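## Task

Take tube A (the red-capped one in rack RK, position A2) and set it upright near the centre of the balance pan, close the balance door, then press the PRINT key. Afterwards place tube A fully seated in bore B2 of dry block DB and make sure the balance door ends up closed. Do not grip any other tube, and keep all other tubes seated in their bores and wells. Every station must remain upright and level on the bench mat. Nothing may depend on the robot holding it in place at the end. Finally open the gripper and move the arm away.

## Robot and tools

Robot: a single 7-joint Kinova Gen3 arm carrying a Robotiq 2F-85 parallel gripper and a wrist camera. There is only one arm, so every command is one row for that arm.

Scene frame: origin on the table surface right under the arm base, +z upward, and +y pointing left when facing along +x. The base may sit slightly tilted on the table. Camera calibrations (K, distortion, T_world_to_cam) are expressed in this frame; the wrist camera pose is not given and rides on the gripper.

Workspace: rack RK is closest to the base. Behind it, left to right: dry block DB, balance BAL, spectrophotometer SP, magnet block MG, mixer MX. None is fastened, so all can be shoved or tipped. Rows are lettered from the station's front (A nearest), columns numbered from the left (1 leftmost). The balance door is the upper glass pane of its enclosure; it opens by sliding away from the viewer and closes by sliding back toward them. PRINT is the white key on the slanted front panel. The green lamp on the balance comes on when PRINT is pressed while the door is closed. Tubes placed in bores should be pushed fully down.

execute_actions(actions, pictures): actions is a list holding one item or none. An empty list just reports the state. An item with "rows" is a motion: rows is a list of 1 to 15 rows, and "steps" (1 to 15, default 15) is how many 1/30 s control steps it runs; each row is used for one step and the final row repeats to fill the remainder. An item with only "steps" (up to 300) is a wait that issues no command. pictures (true/false) chooses whether camera images come back; by default they do.

Each row has 9 numbers in this order: joint_1 (waist), joint_2 (shoulder), joint_3 (upper arm roll), joint_4 (elbow), joint_5 (forearm roll), joint_6 (wrist pitch), joint_7 (wrist roll), gripper position, gripper speed. The seven joint values are absolute target angles in radians, the same quantities shown on the Joint positions line, not offsets. Nominal ranges: waist, upper arm roll, forearm roll and wrist roll -69.115 to 69.115; shoulder -2.250 to 2.250; elbow -2.580 to 2.580; wrist pitch -2.100 to 2.100. True limits may differ by about 0.013. A target beyond that margin and farther out than the current angle makes the call rejected and nothing is sent.

Gripper position is scaled -1 to 1: +1 fully open (85 mm), 0 roughly 41 mm, pads touching near -0.8, and -1 means close until blocked. Gripper speed is also -1 to 1: about 20 mm/s at -1, 85 at 0, 150 at +1. A full close squeezes with about 190-235 N per pad. To hold firmly, keep position at -1. For a gentler hold, open and then command a position just a little narrower than the object. To release, command something wider than the object. The fingertips travel about 13 mm farther from the wrist while closing, so keep that clearance above surfaces.

Motion limits: each step, the target sent to a joint stays within 0.304 rad (first four joints) or 0.266 rad (last three) of its measured angle, and targets are scaled back if they would move the gripper more than 70 mm from where it is. Joints are speed- and acceleration-limited and finish together, so large moves may still be underway when the result arrives. The arm keeps heading for the last row sent until it settles.

zoom_image(camera, region): camera is one of cam_head_left, cam_head_right, cam_high, cam_low, cam_wrist (each 504x504). region is [x0, y0, x1, y1] in pixels of that image, top-left origin, at most 504 by 504. It magnifies the latest image only.

read_manual(section): returns licence text ("licences"); no motion.

finished_scene(scene): ends the current scene, given its number, irreversibly; its result reports success and gives the next task.

Result lines: Joint positions (rad) and Joint velocities (rad/s) in column order; joint torques in the same order (offset, scaled and noisy, changing at rest only with contact or load); position_measured_pct, about 50 - 50 x the finger position (0 open, near 90 pads closed on nothing; stopping well below 90 short of the request means something is held or blocking). "joint sent to its limit" means a joint was driven to its end. "joint command not followed" means the clearance check altered targets. HELD marks steps where the row was not sent. TORQUE FAULT: a contact torque hit the load limit (48 N m first four joints, 30.2 for the wrist joints, held weight included); the arm halts 10 s and drops the rest of the call. MOTOR HOT warns at 60 °C; OVER-TEMPERATURE FAULT at 75 °C, when the arm sags.

Avoid: dropping the tube, knocking anything off the table, slamming or pressing hard into stations or keys, tipping stations or disturbing other tubes, and holding loads for long. Loose objects may occasionally get a brief push from outside.

Each tool is called after "Emit:" as name(argument=value, ...) on one line, values as JSON.

## Session

Emit:
execute_actions(actions=[])

Scene clock: 0.00 s of 12600.00 s.
position_measured_pct=0.0
Joint positions: [-0.034  0.87   0.281  1.465 -0.534  0.972  0.332]
Joint velocities: [ 0.     0.001 -0.     0.001 -0.002 -0.001 -0.001]
Joint torques (N m, as the joint torque sensors report them, + toward a larger angle): no reading
Motor temperatures (°C, as the motors report them): [30 32 31 29 36 34 33]

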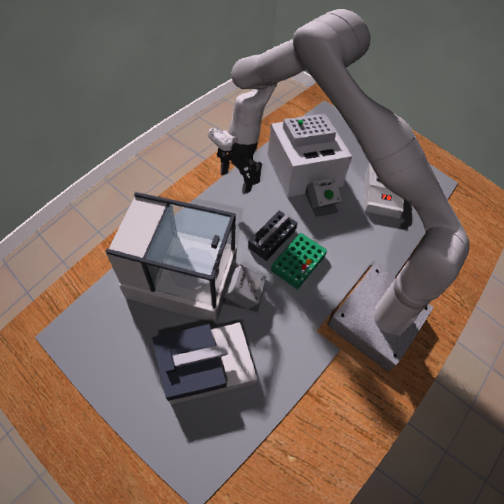

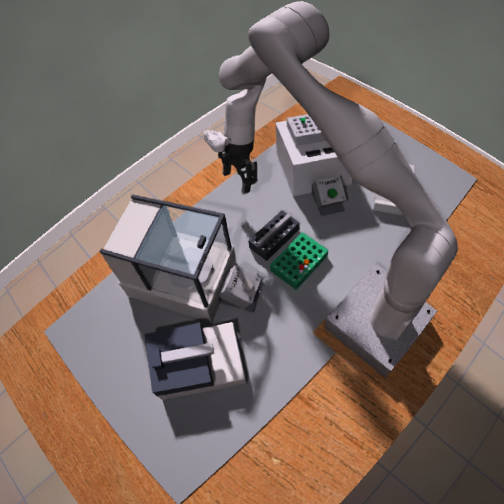

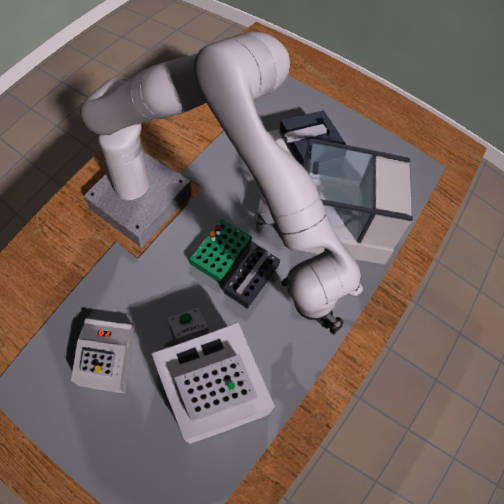

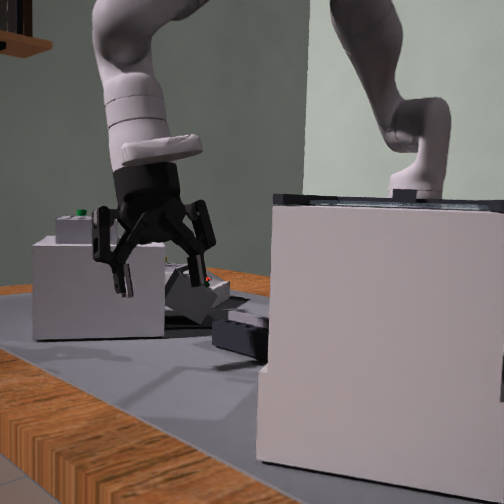

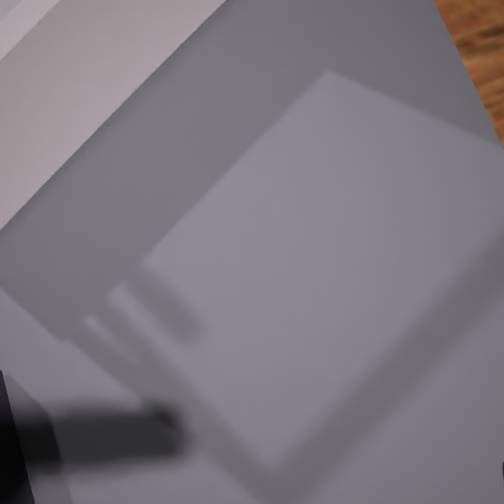

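Emit:
execute_actions(actions=[{"rows":[[-0.034,0.65,0.2,1.465,-0.4,1.1,0.1,-1,0]],"steps":15}], pictures=false)

Emit:
execute_actions(actions=[{"rows":[[-0.1,0.40,0.0,1.465,-0.1,1.24,-0.3,-1,0]],"steps":15}], pictures=false)

Emit:
execute_actions(actions=[{"rows":[[-0.5,0.40,0,1.50,0,1.24,-1.488,-1,0]],"steps":15}], pictures=false)

Emit:
execute_actions(actions=[{"steps":30}])

Scene clock: 11.33 s of 12600.00 s.
position_measured_pct=36.9
Joint positions: [-0.035  0.655  0.2    1.464 -0.4    1.1    0.1  ]
Joint velocities: [ 0.004 -0.038  0.004  0.01   0.009 -0.    -0.003]
Joint torques (N m, as the joint torque sensors report them, + toward a larger angle): [  0.14 -20.36   1.12  -8.02  -1.07   0.28   0.21]
Motor temperatures (°C, as the motors report them): [30 32 31 29 36 34 33]
Steps of this call (steps 1 to 325: nothing new was sent; steps 326 to 340: all 15 steps of this action). Readings (joint positions | what the end effector reports):
326: [-0.034 0.869 0.281 1.465 -0.534 0.973 0.331] | position_measured_pct=0.0
327: [-0.033 0.863 0.279 1.466 -0.530 0.975 0.326] | position_measured_pct=0.4
329: [-0.033 0.833 0.270 1.467 -0.514 0.991 0.298] | position_measured_pct=4.4
333: [-0.033 0.725 0.230 1.465 -0.449 1.053 0.185] | position_measured_pct=15.9
340: the state above

Scene clock: 11.83 s of 12600.00 s.
position_measured_pct=81.7
Joint positions: [-0.099  0.407 -0.     1.464 -0.103  1.239 -0.296]
Joint velocities: [-0.018 -0.058 -0.079 -0.003  0.113  0.05  -0.193]
Joint torques (N m, as the joint torque sensors report them, + toward a larger angle): [  1.94 -13.14   2.07  -8.23  -0.59  -0.19   0.05]
Motor temperatures (°C, as the motors report them): [30 32 31 29 36 34 33]
Steps of this call (steps 1 to 15: all 15 steps of this action). Readings (joint positions | what the end effector reports):
1: [-0.035 0.652 0.199 1.465 -0.399 1.100 0.099] | position_measured_pct=39.7
2: [-0.036 0.645 0.196 1.466 -0.393 1.103 0.094] | position_measured_pct=42.9
4: [-0.043 0.614 0.176 1.466 -0.364 1.118 0.065] | position_measured_pct=48.8
8: [-0.070 0.511 0.091 1.465 -0.244 1.176 -0.067] | position_measured_pct=60.7
15: the state above

Scene clock: 12.33 s of 12600.00 s.
position_measured_pct=91.7
Joint positions: [-0.434  0.401 -0.001  1.495 -0.014  1.24  -0.698]
Joint velocities: [-0.4   -0.003  0.007  0.032  0.095  0.001 -1.215]
Joint torques (N m, as the joint torque sensors report them, + toward a larger angle): [  1.75 -17.43   1.71  -8.81  -0.39  -0.07   0.17]
Motor temperatures (°C, as the motors report them): [30 32 31 29 36 34 33]
Steps of this call (steps 1 to 15: all 15 steps of this action). Readings (joint positions | what the end effector reports):
1: [-0.101 0.406 -0.001 1.464 -0.101 1.240 -0.300] | position_measured_pct=84.9
2: [-0.108 0.405 0.001 1.466 -0.098 1.240 -0.305] | position_measured_pct=87.7
4: [-0.138 0.403 0.002 1.470 -0.088 1.240 -0.328] | position_measured_pct=91.3
8: [-0.257 0.402 0.002 1.482 -0.055 1.240 -0.429] | position_measured_pct=91.7
15: the state above

Scene clock: 13.33 s of 12600.00 s.
position_measured_pct=91.7
Joint positions: [-0.5    0.4   -0.     1.5   -0.     1.24  -1.488]
Joint velocities: [-0.     0.001  0.    -0.001  0.001  0.     0.   ]
Joint torques (N m, as the joint torque sensors report them, + toward a larger angle): [ -0.19 -17.2    0.43  -8.92  -0.48   0.01   0.18]
Motor temperatures (°C, as the motors report them): [30 32 31 29 36 34 33]
Steps of this call (steps 1 to 30: the robot went on to your last target). Readings (joint positions | what the end effector reports):
1: [-0.446 0.401 -0.001 1.496 -0.011 1.240 -0.739] | position_measured_pct=91.7
2: [-0.456 0.401 -0.001 1.497 -0.009 1.240 -0.780] | position_measured_pct=91.7
4: [-0.471 0.400 -0.001 1.498 -0.006 1.240 -0.861] | position_measured_pct=91.7
8: [-0.488 0.400 -0.000 1.499 -0.002 1.240 -1.024] | position_measured_pct=91.7
30: the state above

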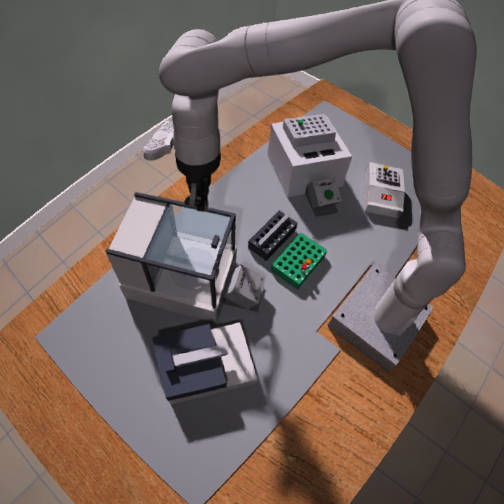

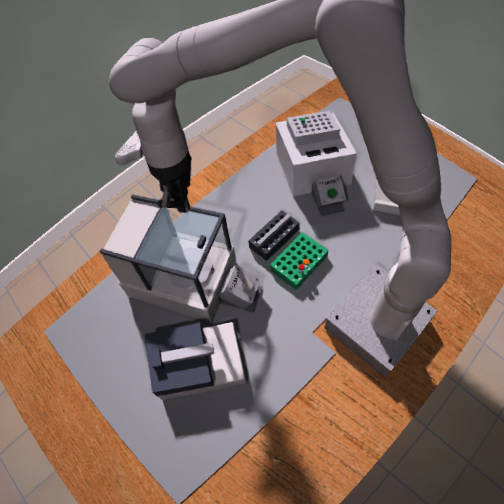

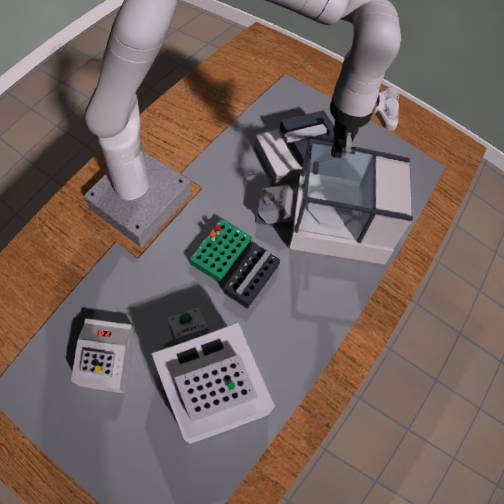

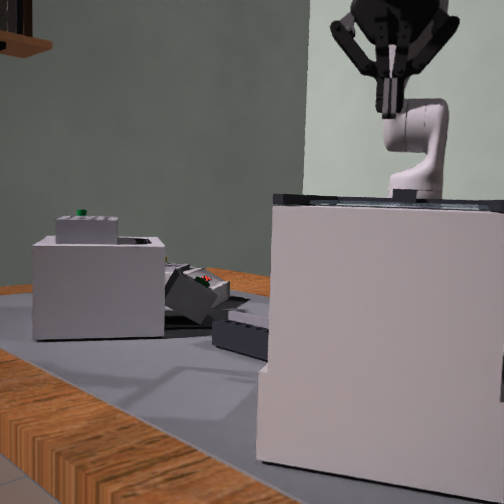

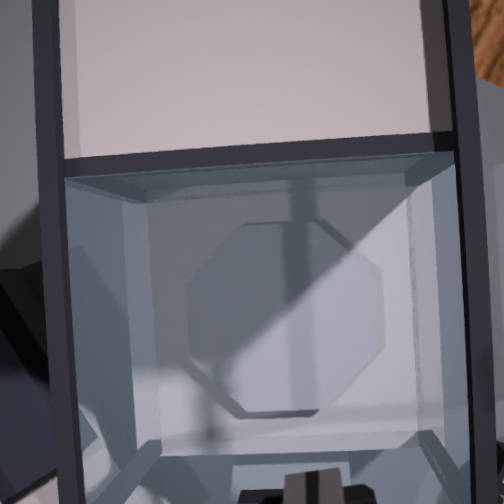

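Emit:
execute_actions(actions=[{"rows":[[-0.5383,0.32,0,1.7456,0,1.076,-1.615,-1,0]],"steps":15}], pictures=false)

Emit:
execute_actions(actions=[{"rows":[[-0.5383,0.35,0,1.79,0,1.0,-1.615,-1,0]],"steps":15}])

Scene clock: 41.40 s of 12600.00 s.
position_measured_pct=91.7
Joint positions: [-0.537  0.323 -0.     1.744 -0.     1.076 -1.615]
Joint velocities: [-0.008 -0.023  0.004  0.022  0.002 -0.013 -0.002]
Joint torques (N m, as the joint torque sensors report them, + toward a larger angle): [ -0.04 -15.38   0.39  -8.71  -0.74   0.14   0.22]
Motor temperatures (°C, as the motors report them): [30 32 31 29 36 34 33]
Steps of this call (steps 1 to 15: the robot went on to your last target; steps 16 to 827: nothing new was sent; steps 828 to 842: all 15 steps of this action). Readings (joint positions | what the end effector reports):
828: [-0.500 0.399 0.000 1.501 0.000 1.239 -1.488] | position_measured_pct=91.7
829: [-0.501 0.397 0.000 1.507 0.000 1.236 -1.491] | position_measured_pct=91.7
831: [-0.506 0.387 0.000 1.534 0.000 1.218 -1.505] | position_measured_pct=91.7
835: [-0.524 0.348 0.000 1.650 -0.000 1.140 -1.565] | position_measured_pct=91.7
842: the state above

Scene clock: 41.90 s of 12600.00 s.
position_measured_pct=91.7
Joint positions: [-0.538  0.35  -0.     1.79  -0.     1.    -1.615]
Joint velocities: [-0.     0.001 -0.    -0.001  0.002 -0.     0.   ]
Joint torques (N m, as the joint torque sensors report them, + toward a larger angle): [ -0.1  -15.28   0.42  -8.01  -0.44   0.     0.14]
Motor temperatures (°C, as the motors report them): [30 32 31 29 36 34 33]
Steps of this call (steps 1 to 15: all 15 steps of this action). Readings (joint positions | what the end effector reports):
1: [-0.537 0.323 -0.000 1.746 -0.000 1.075 -1.615] | position_measured_pct=91.7
2: [-0.538 0.327 0.000 1.751 -0.000 1.066 -1.615] | position_measured_pct=91.7
4: [-0.538 0.343 0.000 1.775 0.000 1.026 -1.615] | position_measured_pct=91.7
8: [-0.538 0.349 -0.000 1.789 -0.000 1.000 -1.615] | position_measured_pct=91.7
15: the state above

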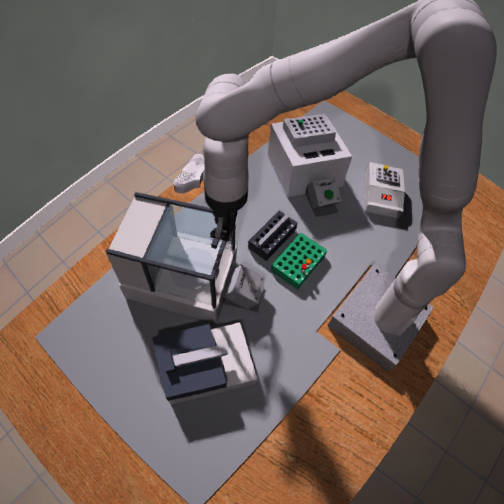

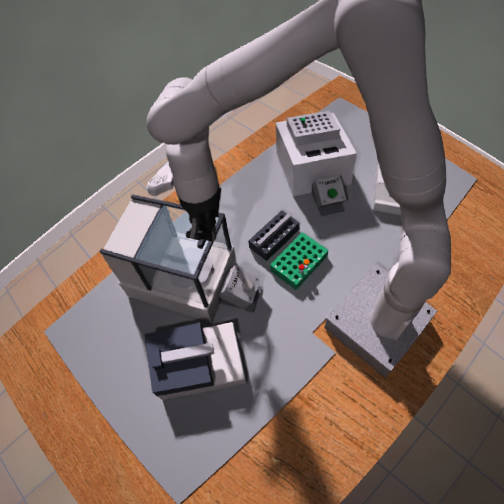

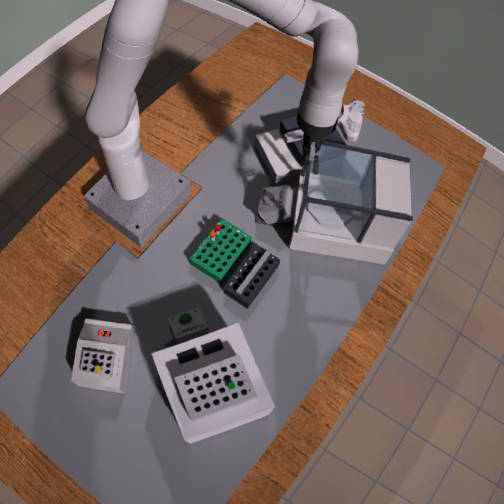

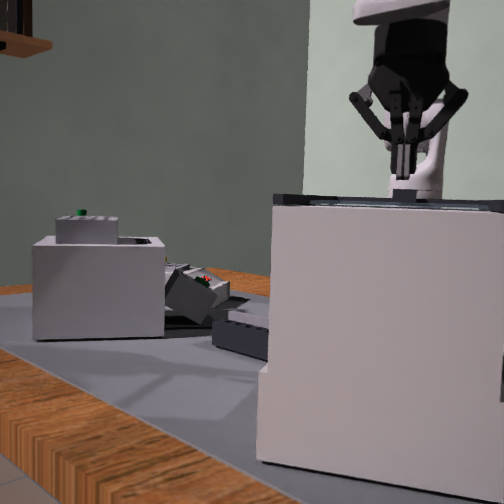

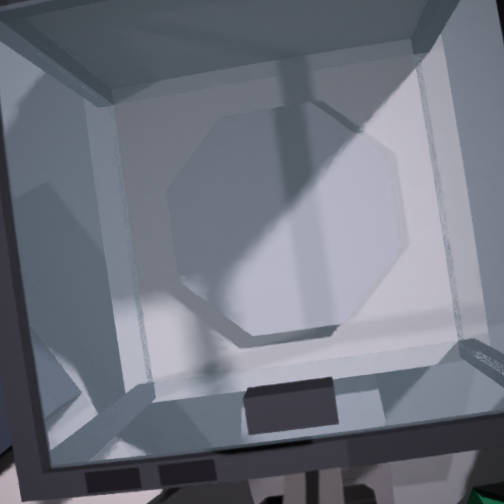

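Emit:
execute_actions(actions=[{"rows":[[-0.5383,0.369,0,1.813,0,0.96,-1.615,-1,0],[-0.5383,0.369,0,1.813,0,0.96,-1.615,-1,0],[-0.5383,0.369,0,1.813,0,0.96,-1.615,-1,0],[-0.5383,0.369,0,1.813,0,0.96,-1.615,-1,0],[-0.5383,0.369,0,1.813,0,0.96,-1.615,-1,0],[-0.5383,0.369,0,1.813,0,0.96,-1.615,-1,0],[-0.5378,0.379,0,1.797,0,0.9656,-1.615,-1,0],[-0.5373,0.3895,0,1.781,0,0.971,-1.615,-1,0],[-0.5368,0.40,0,1.765,0,0.9766,-1.615,-1,0],[-0.5362,0.4105,0,1.749,0,0.982,-1.615,-1,0],[-0.5357,0.421,0,1.733,0,0.9876,-1.615,-1,0],[-0.5351,0.431,0,1.7168,0,0.9938,-1.615,-1,0],[-0.5346,0.4415,0,1.7005,0,0.9996,-1.615,-1,0],[-0.534,0.452,0,1.684,0,1.0056,-1.615,-1,0],[-0.5335,0.462,0,1.6675,0,1.012,-1.615,-1,0]]}], pictures=false)

Emit:
execute_actions(actions=[{"rows":[[-0.533,0.4735,0,1.648,0,1.02,-1.61,-1,0],[-0.5325,0.485,0,1.628,0,1.0286,-1.61,-1,0],[-0.532,0.4965,0,1.608,0,1.037,-1.61,-1,0],[-0.5315,0.508,0,1.5875,0,1.046,-1.61,-1,0],[-0.531,0.5197,0,1.567,0,1.055,-1.61,-1,0],[-0.5305,0.5314,0,1.5465,0,1.0637,-1.61,-1,0],[-0.53,0.543,0,1.5257,0,1.073,-1.61,-1,0],[-0.5296,0.5548,0,1.5048,0,1.082,-1.61,-1,0],[-0.5292,0.5654,0,1.4855,0,1.0907,-1.61,-1,0],[-0.5289,0.576,0,1.466,0,1.0996,-1.61,-1,0],[-0.5285,0.5868,0,1.4464,0,1.1084,-1.61,-1,0],[-0.5281,0.5976,0,1.4266,0,1.1174,-1.61,-1,0],[-0.5278,0.6084,0,1.4067,0,1.1265,-1.61,-1,0],[-0.5274,0.6193,0,1.3866,0,1.1357,-1.61,-1,0],[-0.527,0.6303,0,1.3664,0,1.1449,-1.61,-1,0]]}], pictures=false)

Emit:
execute_actions(actions=[{"steps":10}])

Emit:
zoom_image(camera="cam_high", region=[170,200,290,310])

Scene clock: 74.17 s of 12600.00 s.
position_measured_pct=91.7
Joint positions: [-0.535  0.437  0.     1.709  0.     0.998 -1.615]
Joint velocities: [ 0.016  0.292  0.    -0.473 -0.003  0.173 -0.   ]
Joint torques (N m, as the joint torque sensors report them, + toward a larger angle): [  0.18 -16.5    0.53  -8.71  -0.45  -0.55   0.21]
Motor temperatures (°C, as the motors report them): [30 32 31 29 36 34 33]
Steps of this call (steps 1 to 15: the robot went on to your last target; steps 16 to 953: nothing new was sent; steps 954 to 968: all 15 steps of this action). Readings (joint positions | what the end effector reports):
954: [-0.538 0.351 0.000 1.791 -0.000 0.999 -1.615] | position_measured_pct=91.7
955: [-0.538 0.356 0.000 1.796 -0.000 0.990 -1.615] | position_measured_pct=91.7
957: [-0.538 0.368 -0.000 1.811 0.000 0.965 -1.615] | position_measured_pct=91.7
961: [-0.538 0.373 -0.000 1.807 -0.000 0.963 -1.615] | position_measured_pct=91.7
968: the state above

Scene clock: 74.67 s of 12600.00 s.
position_measured_pct=91.7
Joint positions: [-0.528  0.599  0.     1.425  0.     1.12  -1.61 ]
Joint velocities: [ 0.012  0.325 -0.    -0.596 -0.001  0.272  0.   ]
Joint torques (N m, as the joint torque sensors report them, + toward a larger angle): [ -0.32 -20.33   0.25  -9.16  -0.62  -0.53   0.22]
Motor temperatures (°C, as the motors report them): [30 32 31 29 36 34 33]
Steps of this call (steps 1 to 15: all 15 steps of this action). Readings (joint positions | what the end effector reports):
1: [-0.534 0.447 0.000 1.693 0.000 1.004 -1.615] | position_measured_pct=91.7
2: [-0.534 0.457 0.000 1.677 0.000 1.010 -1.615] | position_measured_pct=91.7
4: [-0.533 0.478 0.000 1.641 0.000 1.025 -1.612] | position_measured_pct=91.7
8: [-0.531 0.522 0.000 1.564 0.000 1.058 -1.610] | position_measured_pct=91.7
15: the state above

Scene clock: 75.00 s of 12600.00 s.
position_measured_pct=91.7
Joint positions: [-0.527  0.629  0.     1.367 -0.     1.146 -1.61 ]
Joint velocities: [-0.     0.009 -0.    -0.003 -0.002 -0.001  0.   ]
Joint torques (N m, as the joint torque sensors report them, + toward a larger angle): [  0.03 -21.08   0.62  -9.05  -0.45  -0.53   0.22]
Motor temperatures (°C, as the motors report them): [30 32 31 29 36 34 33]
Steps of this call (steps 1 to 10: the robot went on to your last target). Readings (joint positions | what the end effector reports):
1: [-0.527 0.609 0.000 1.406 0.000 1.129 -1.610] | position_measured_pct=91.7
2: [-0.527 0.618 0.000 1.390 0.000 1.136 -1.610] | position_measured_pct=91.7
4: [-0.527 0.626 0.000 1.372 0.000 1.144 -1.610] | position_measured_pct=91.7
8: [-0.527 0.628 0.000 1.368 0.000 1.146 -1.610] | position_measured_pct=91.7
10: the state above

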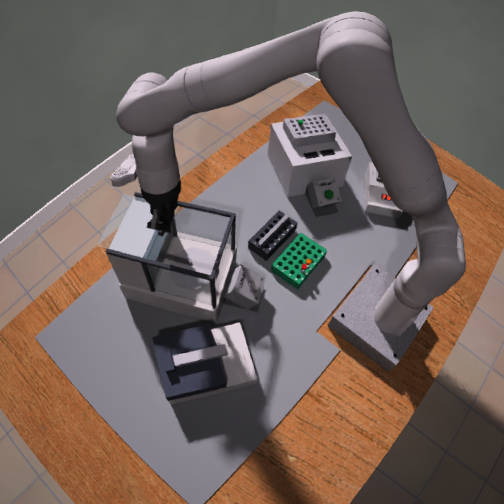

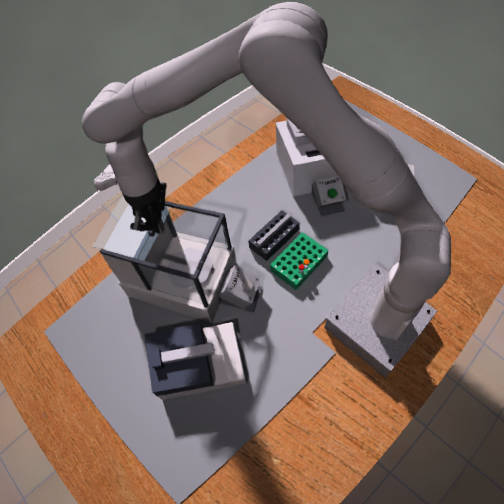

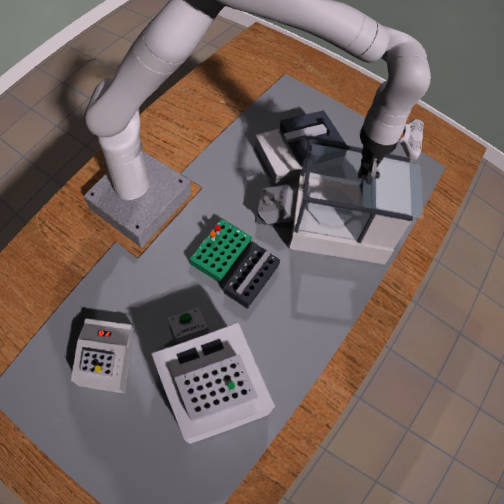

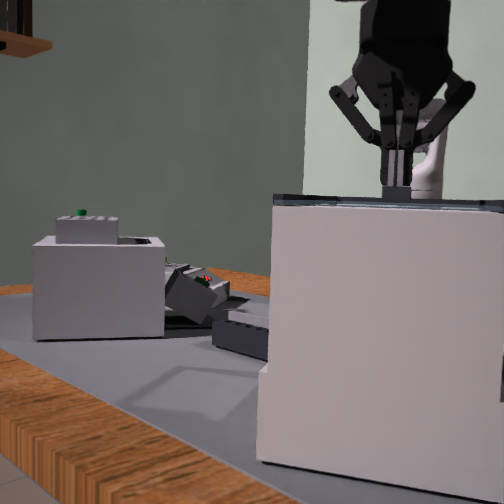

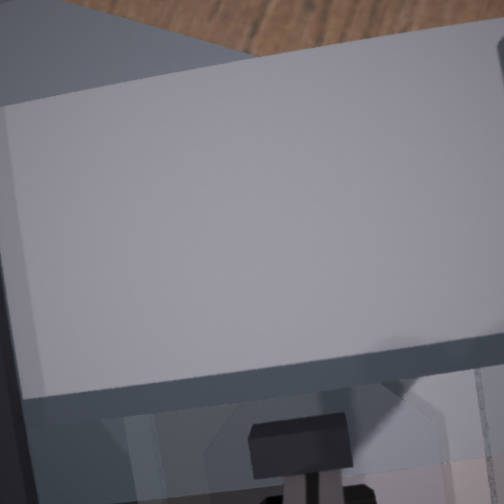

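Region (170, 200, 290, 310) of cam_high's 504x504 image, scaled by 4.200, with more detail than that image has; it fills the top 462 rows of this view, and the rest is white.

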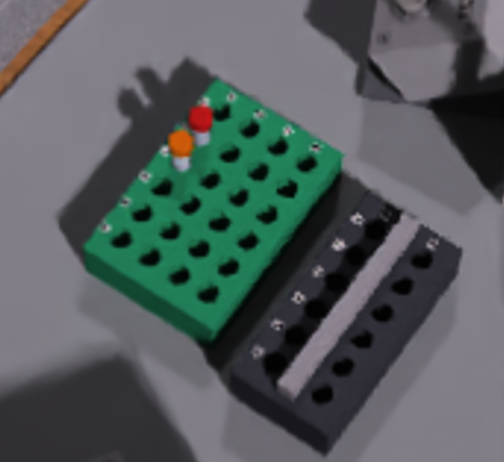

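Emit:
execute_actions(actions=[{"rows":[[-0.527,0.62,0,1.385,0,1.136,-1.61,-1,0],[-0.527,0.62,0,1.385,0,1.136,-1.61,-1,0],[-0.527,0.62,0,1.385,0,1.136,-1.61,-1,0],[-0.527,0.62,0,1.385,0,1.136,-1.61,-1,0],[-0.527,0.50,0,1.46,0,1.18,-1.5,-0.4,0]],"steps":15}], pictures=false)

Emit:
execute_actions(actions=[{"rows":[[-0.45,0.30,0,1.72,0,1.12,-1.25,-0.4,0]],"steps":15}], pictures=false)

Emit:
execute_actions(actions=[{"rows":[[-0.33,0.10,0,1.98,0,1.06,-1.0,-0.4,0]],"steps":15}], pictures=false)

Emit:
execute_actions(actions=[{"rows":[[-0.2,0.05,0,2.22,0,0.87,-0.7,-0.4,0]],"steps":15}], pictures=false)

Emit:
execute_actions(actions=[{"rows":[[-0.2,0.15,0,2.35,0,0.64,-0.45,-0.4,0]],"steps":15}], pictures=false)

Emit:
execute_actions(actions=[{"rows":[[-0.2,0.278,0,2.425,0,0.4386,-0.32,-0.4,0]],"steps":15}])

Scene clock: 99.87 s of 12600.00 s.
position_measured_pct=70.6
Joint positions: [-0.527  0.505  0.     1.459  0.     1.18  -1.5  ]
Joint velocities: [-0.001 -0.029 -0.001  0.024 -0.001 -0.005  0.005]
Joint torques (N m, as the joint torque sensors report them, + toward a larger angle): [ -0.09 -19.77   0.54  -9.46  -0.53   0.04   0.07]
Motor temperatures (°C, as the motors report them): [30 32 31 29 36 34 33]
Steps of this call (steps 1 to 30: the robot went on to your last target; steps 31 to 731: nothing new was sent; steps 732 to 746: all 15 steps of this action). Readings (joint positions | what the end effector reports):
732: [-0.527 0.629 0.000 1.368 -0.000 1.145 -1.610] | position_measured_pct=91.7
733: [-0.527 0.626 -0.000 1.373 -0.000 1.142 -1.610] | position_measured_pct=91.7
735: [-0.527 0.620 0.000 1.383 -0.000 1.137 -1.610] | position_measured_pct=91.7
739: [-0.527 0.582 -0.000 1.408 0.000 1.149 -1.581] | position_measured_pct=86.9
746: the state above

Scene clock: 100.37 s of 12600.00 s.
position_measured_pct=69.8
Joint positions: [-0.452  0.306  0.     1.718  0.     1.121 -1.25 ]
Joint velocities: [ 0.014 -0.04  -0.011  0.034 -0.004 -0.017  0.01 ]
Joint torques (N m, as the joint torque sensors report them, + toward a larger angle): [ -0.78 -15.72   0.55  -8.97  -0.54  -0.12   0.19]
Motor temperatures (°C, as the motors report them): [30 32 31 29 36 34 33]
Steps of this call (steps 1 to 15: all 15 steps of this action). Readings (joint positions | what the end effector reports):
1: [-0.526 0.503 -0.000 1.460 -0.000 1.179 -1.499] | position_measured_pct=70.2
2: [-0.525 0.496 -0.001 1.467 -0.000 1.177 -1.495] | position_measured_pct=69.8
4: [-0.516 0.472 -0.001 1.494 -0.000 1.169 -1.469] | position_measured_pct=69.8
8: [-0.480 0.379 -0.000 1.611 -0.000 1.141 -1.356] | position_measured_pct=69.8
15: the state above

Scene clock: 100.87 s of 12600.00 s.
position_measured_pct=69.8
Joint positions: [-0.334  0.107  0.001  1.978  0.     1.061 -1.   ]
Joint velocities: [ 0.026 -0.043 -0.011  0.028 -0.006 -0.02   0.01 ]
Joint torques (N m, as the joint torque sensors report them, + toward a larger angle): [ -0.18 -11.56   0.33  -8.74  -0.62  -0.06   0.07]
Motor temperatures (°C, as the motors report them): [30 32 31 29 36 34 33]
Steps of this call (steps 1 to 15: all 15 steps of this action). Readings (joint positions | what the end effector reports):
1: [-0.451 0.304 0.000 1.720 -0.000 1.120 -1.249] | position_measured_pct=69.8
2: [-0.447 0.297 -0.001 1.726 -0.000 1.118 -1.245] | position_measured_pct=69.8
4: [-0.433 0.272 -0.001 1.754 -0.001 1.111 -1.219] | position_measured_pct=69.8
8: [-0.378 0.180 -0.000 1.870 0.000 1.085 -1.107] | position_measured_pct=69.8
15: the state above

Scene clock: 101.37 s of 12600.00 s.
position_measured_pct=69.8
Joint positions: [-0.204  0.052  0.     2.219  0.     0.871 -0.7  ]
Joint velocities: [ 0.032 -0.014 -0.007  0.019 -0.004 -0.02   0.008]
Joint torques (N m, as the joint torque sensors report them, + toward a larger angle): [-0.16 -8.73 -0.02 -7.63 -0.39 -0.05 -0.12]
Motor temperatures (°C, as the motors report them): [30 32 31 29 36 34 33]
Steps of this call (steps 1 to 15: all 15 steps of this action). Readings (joint positions | what the end effector reports):
1: [-0.332 0.105 0.000 1.980 -0.000 1.060 -0.999] | position_measured_pct=69.8
2: [-0.327 0.102 -0.000 1.986 -0.000 1.055 -0.994] | position_measured_pct=69.8
4: [-0.310 0.094 -0.001 2.013 -0.000 1.034 -0.964] | position_measured_pct=69.8
8: [-0.250 0.070 0.000 2.123 0.000 0.947 -0.830] | position_measured_pct=69.8
15: the state above

Scene clock: 101.87 s of 12600.00 s.
position_measured_pct=69.8
Joint positions: [-0.2    0.148  0.     2.35   0.     0.64  -0.45 ]
Joint velocities: [ 0.001  0.014 -0.     0.004  0.001 -0.     0.   ]
Joint torques (N m, as the joint torque sensors report them, + toward a larger angle): [ 0.01 -9.18  0.32 -5.85 -0.48 -0.09  0.16]
Motor temperatures (°C, as the motors report them): [30 32 31 29 36 34 33]
Steps of this call (steps 1 to 15: all 15 steps of this action). Readings (joint positions | what the end effector reports):
1: [-0.203 0.053 0.000 2.220 0.000 0.869 -0.699] | position_measured_pct=69.8
2: [-0.202 0.058 0.000 2.226 -0.000 0.860 -0.689] | position_measured_pct=69.8
4: [-0.201 0.081 0.000 2.253 -0.000 0.813 -0.638] | position_measured_pct=69.8
8: [-0.200 0.136 -0.000 2.330 0.000 0.675 -0.487] | position_measured_pct=69.8
15: the state above

Scene clock: 102.37 s of 12600.00 s.
position_measured_pct=69.8
Joint positions: [-0.2    0.276 -0.     2.425  0.     0.439 -0.32 ]
Joint velocities: [ 0.     0.018 -0.     0.004 -0.001 -0.001 -0.001]
Joint torques (N m, as the joint torque sensors report them, + toward a larger angle): [-0.14 -9.85  0.41 -4.18 -0.44  0.04  0.14]
Motor temperatures (°C, as the motors report them): [30 32 31 29 36 34 33]
Steps of this call (steps 1 to 15: all 15 steps of this action). Readings (joint positions | what the end effector reports):
1: [-0.200 0.150 0.000 2.350 -0.000 0.639 -0.449] | position_measured_pct=69.8
2: [-0.200 0.158 0.000 2.354 -0.000 0.631 -0.444] | position_measured_pct=69.8
4: [-0.200 0.189 0.000 2.370 -0.000 0.589 -0.417] | position_measured_pct=69.8
8: [-0.200 0.263 -0.000 2.416 0.000 0.462 -0.335] | position_measured_pct=69.8
15: the state above

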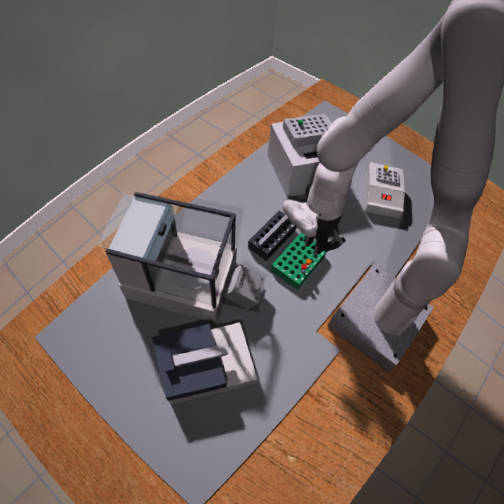

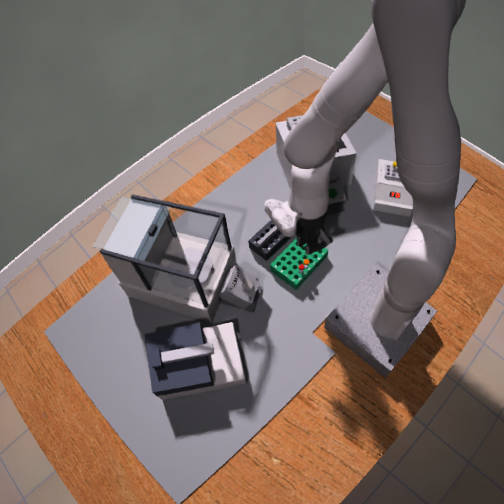

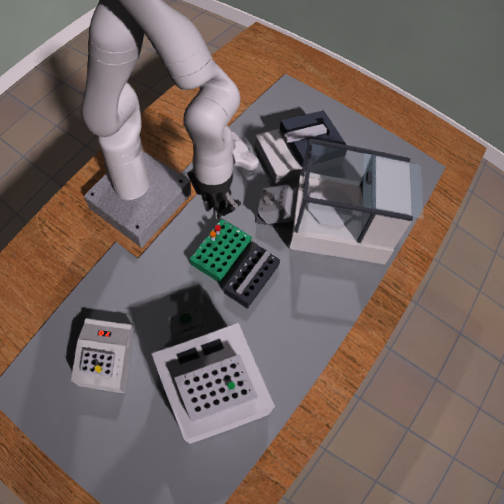

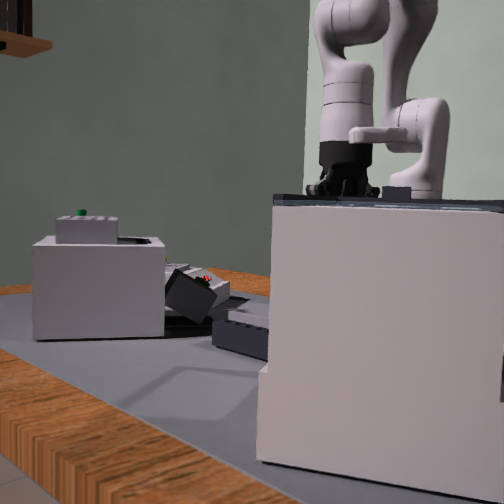

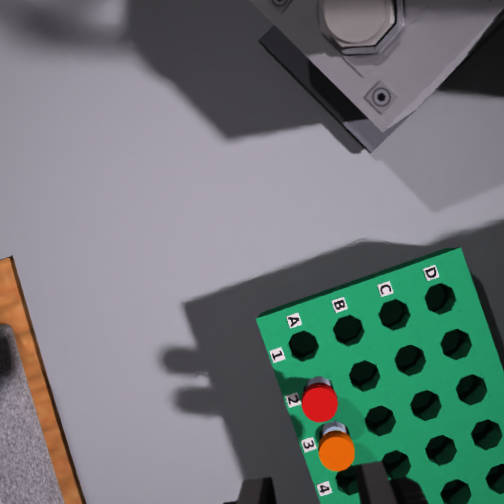

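Emit:
execute_actions(actions=[{"rows":[[-0.25,0.482,0,2.455,0,0.2047,-0.151,-0.4,-0.5]],"steps":15}], pictures=false)

Emit:
execute_actions(actions=[{"steps":8}])

Scene clock: 118.27 s of 12600.00 s.
position_measured_pct=69.8
Joint positions: [-0.249  0.477 -0.     2.455 -0.     0.205 -0.151]
Joint velocities: [-0.011  0.044  0.001  0.007 -0.     0.     0.001]
Joint torques (N m, as the joint torque sensors report them, + toward a larger angle): [ -0.1  -11.83   0.54  -2.06  -0.48   0.03   0.17]
Motor temperatures (°C, as the motors report them): [30 32 31 29 36 34 33]
Steps of this call (steps 1 to 15: the robot went on to your last target; steps 16 to 462: nothing new was sent; steps 463 to 477: all 15 steps of this action). Readings (joint positions | what the end effector reports):
463: [-0.200 0.280 0.000 2.425 0.000 0.438 -0.319] | position_measured_pct=69.8
464: [-0.202 0.287 0.000 2.426 0.000 0.432 -0.315] | position_measured_pct=69.8
466: [-0.210 0.318 0.000 2.430 0.000 0.402 -0.293] | position_measured_pct=69.8
470: [-0.236 0.425 -0.000 2.446 -0.000 0.276 -0.203] | position_measured_pct=69.8
477: the state above

Scene clock: 118.53 s of 12600.00 s.
position_measured_pct=69.8
Joint positions: [-0.25   0.482 -0.     2.455 -0.     0.205 -0.151]
Joint velocities: [-0.001  0.004  0.    -0.     0.001 -0.002  0.   ]
Joint torques (N m, as the joint torque sensors report them, + toward a larger angle): [ -0.06 -11.66   0.45  -1.98  -0.46  -0.07   0.14]
Motor temperatures (°C, as the motors report them): [30 32 31 29 36 34 33]
Steps of this call (steps 1 to 8: the robot went on to your last target). Readings (joint positions | what the end effector reports):
1: [-0.249 0.478 -0.000 2.455 -0.000 0.205 -0.151] | position_measured_pct=69.8
2: [-0.249 0.479 -0.000 2.455 -0.000 0.205 -0.151] | position_measured_pct=69.8
4: [-0.250 0.480 -0.000 2.455 -0.000 0.205 -0.151] | position_measured_pct=69.8
8: the state above

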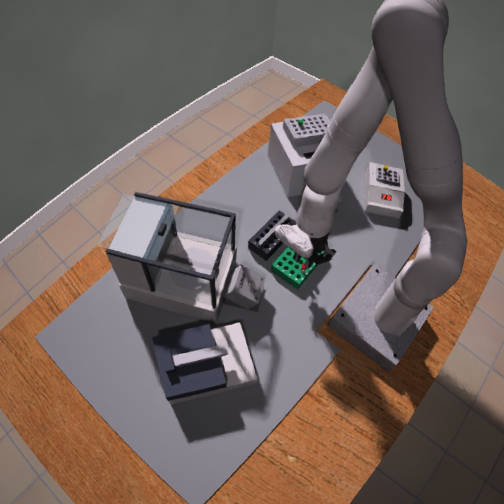

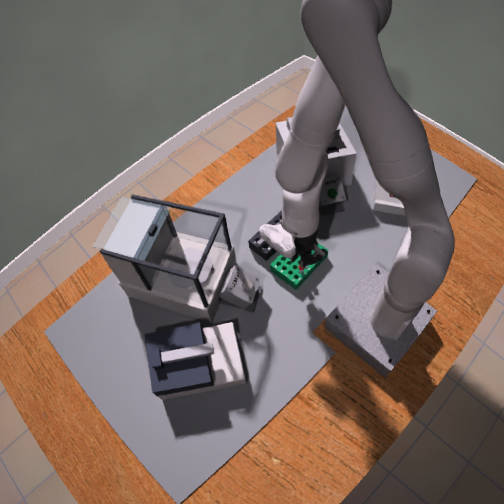

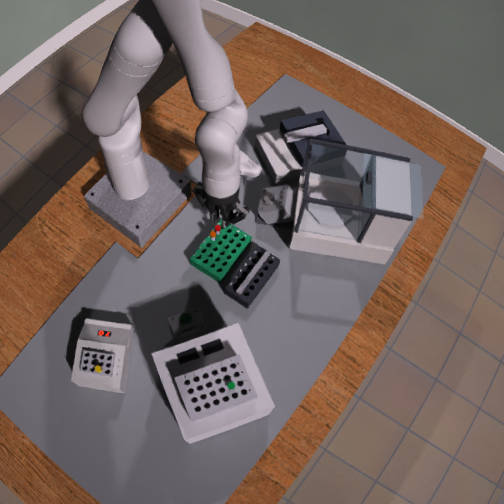

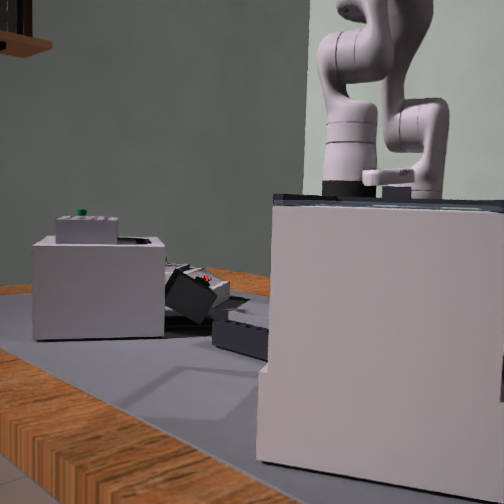

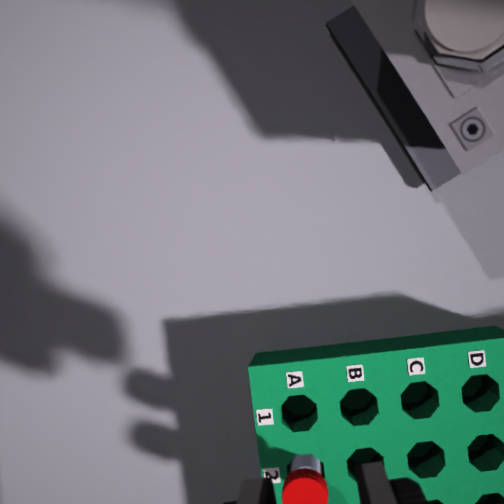

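Emit:
execute_actions(actions=[{"rows":[[-0.255,0.50,0,2.4625,0,0.179,-0.151,-0.4,-0.5],[-0.255,0.52,0,2.466,0,0.1556,-0.151,-0.4,-0.5],[-0.255,0.54,0,2.4695,0,0.132,-0.151,-0.4,-0.5],[-0.255,0.56,0,2.473,0,0.1086,-0.151,-0.4,-0.5],[-0.255,0.583,0,2.476,0,0.0826,-0.151,-0.4,-0.5],[-0.255,0.606,0,2.479,0,0.0566,-0.151,-0.4,-0.5]],"steps":15}], pictures=false)

Emit:
execute_actions(actions=[{"rows":[[-0.255,0.606,0,2.479,0,0.0566,-0.151,-0.64,-0.5]],"steps":15}], pictures=false)

Emit:
execute_actions(actions=[{"rows":[[-0.255,0.583,0,2.476,0,0.0826,-0.151,-0.64,-0.5],[-0.255,0.56,0,2.473,0,0.1086,-0.151,-0.64,-0.5],[-0.255,0.54,0,2.4695,0,0.132,-0.151,-0.64,-0.5],[-0.255,0.52,0,2.466,0,0.1556,-0.151,-0.64,-0.5],[-0.255,0.50,0,2.4625,0,0.179,-0.151,-0.64,-0.5],[-0.255,0.48,0,2.459,0,0.2026,-0.151,-0.64,-0.5],[-0.255,0.45,0,2.452,0,0.24,-0.151,-0.64,-0.5],[-0.255,0.42,0,2.444,0,0.278,-0.151,-0.64,-0.5],[-0.255,0.39,0,2.435,0,0.317,-0.151,-0.64,-0.5]],"steps":15}])

Scene clock: 142.97 s of 12600.00 s.
position_measured_pct=69.8
Joint positions: [-0.255  0.604 -0.     2.479  0.     0.057 -0.151]
Joint velocities: [-0.     0.02   0.     0.004  0.     0.    -0.   ]
Joint torques (N m, as the joint torque sensors report them, + toward a larger angle): [ -0.11 -12.84   0.59  -0.51  -0.54   0.1    0.21]
Motor temperatures (°C, as the motors report them): [30 32 31 29 36 34 33]
Steps of this call (steps 1 to 15: the robot went on to your last target; steps 16 to 718: nothing new was sent; steps 719 to 733: all 15 steps of this action). Readings (joint positions | what the end effector reports):
719: [-0.250 0.483 0.000 2.455 0.000 0.204 -0.151] | position_measured_pct=69.8
720: [-0.252 0.490 0.000 2.457 0.000 0.197 -0.151] | position_measured_pct=69.8
722: [-0.254 0.519 -0.000 2.464 -0.000 0.165 -0.151] | position_measured_pct=69.8
726: [-0.255 0.585 -0.000 2.476 0.000 0.082 -0.151] | position_measured_pct=69.8
733: the state above

Scene clock: 143.47 s of 12600.00 s.
position_measured_pct=80.2
Joint positions: [-0.255  0.606 -0.     2.479 -0.     0.057 -0.151]
Joint velocities: [-0.     0.     0.001  0.     0.001  0.001  0.   ]
Joint torques (N m, as the joint torque sensors report them, + toward a larger angle): [ -0.08 -12.37   0.6   -0.96  -0.53  -0.18   0.18]
Motor temperatures (°C, as the motors report them): [30 32 31 29 36 34 33]
Steps of this call (steps 1 to 15: all 15 steps of this action). Readings (joint positions | what the end effector reports):
1: [-0.255 0.604 -0.000 2.479 0.000 0.057 -0.151] | position_measured_pct=69.8
2: [-0.255 0.605 -0.000 2.479 0.000 0.057 -0.151] | position_measured_pct=70.2
4: [-0.255 0.605 -0.000 2.479 -0.000 0.057 -0.151] | position_measured_pct=72.6
8: [-0.255 0.606 -0.000 2.479 -0.000 0.057 -0.151] | position_measured_pct=79.0
15: the state above

Scene clock: 143.97 s of 12600.00 s.
position_measured_pct=80.2
Joint positions: [-0.255  0.398  0.     2.436 -0.     0.316 -0.151]
Joint velocities: [-0.    -0.037 -0.001 -0.002  0.003  0.032 -0.   ]
Joint torques (N m, as the joint torque sensors report them, + toward a larger angle): [ -0.12 -11.23   0.41  -3.24  -0.47  -0.22   0.21]
Motor temperatures (°C, as the motors report them): [30 32 31 29 36 34 33]
Steps of this call (steps 1 to 15: all 15 steps of this action). Readings (joint positions | what the end effector reports):
1: [-0.255 0.604 -0.000 2.479 -0.000 0.058 -0.151] | position_measured_pct=80.2
2: [-0.255 0.597 -0.000 2.479 -0.000 0.063 -0.151] | position_measured_pct=80.2
4: [-0.255 0.567 -0.000 2.475 -0.000 0.093 -0.151] | position_measured_pct=80.2
8: [-0.255 0.492 -0.000 2.461 0.000 0.185 -0.151] | position_measured_pct=80.2
15: the state above

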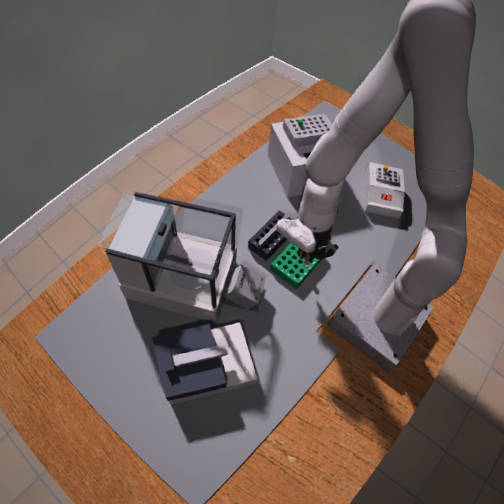

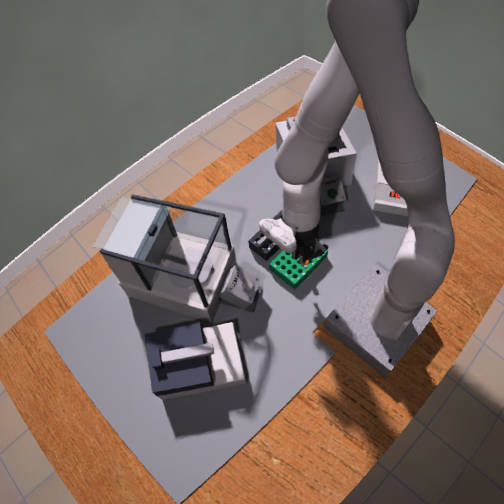

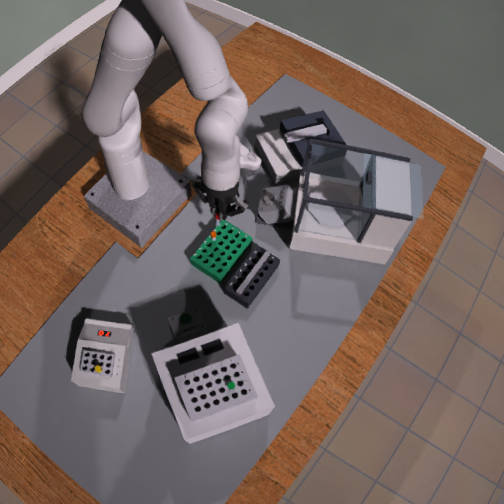

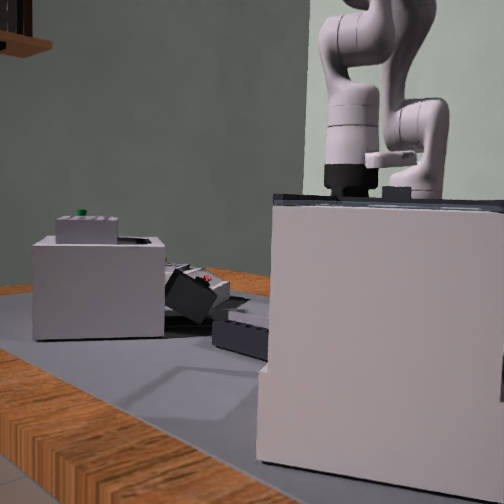

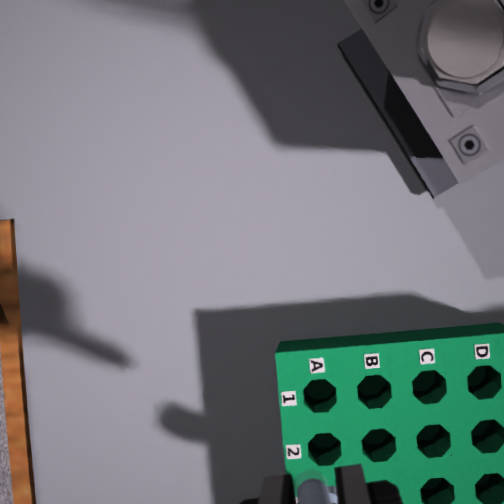

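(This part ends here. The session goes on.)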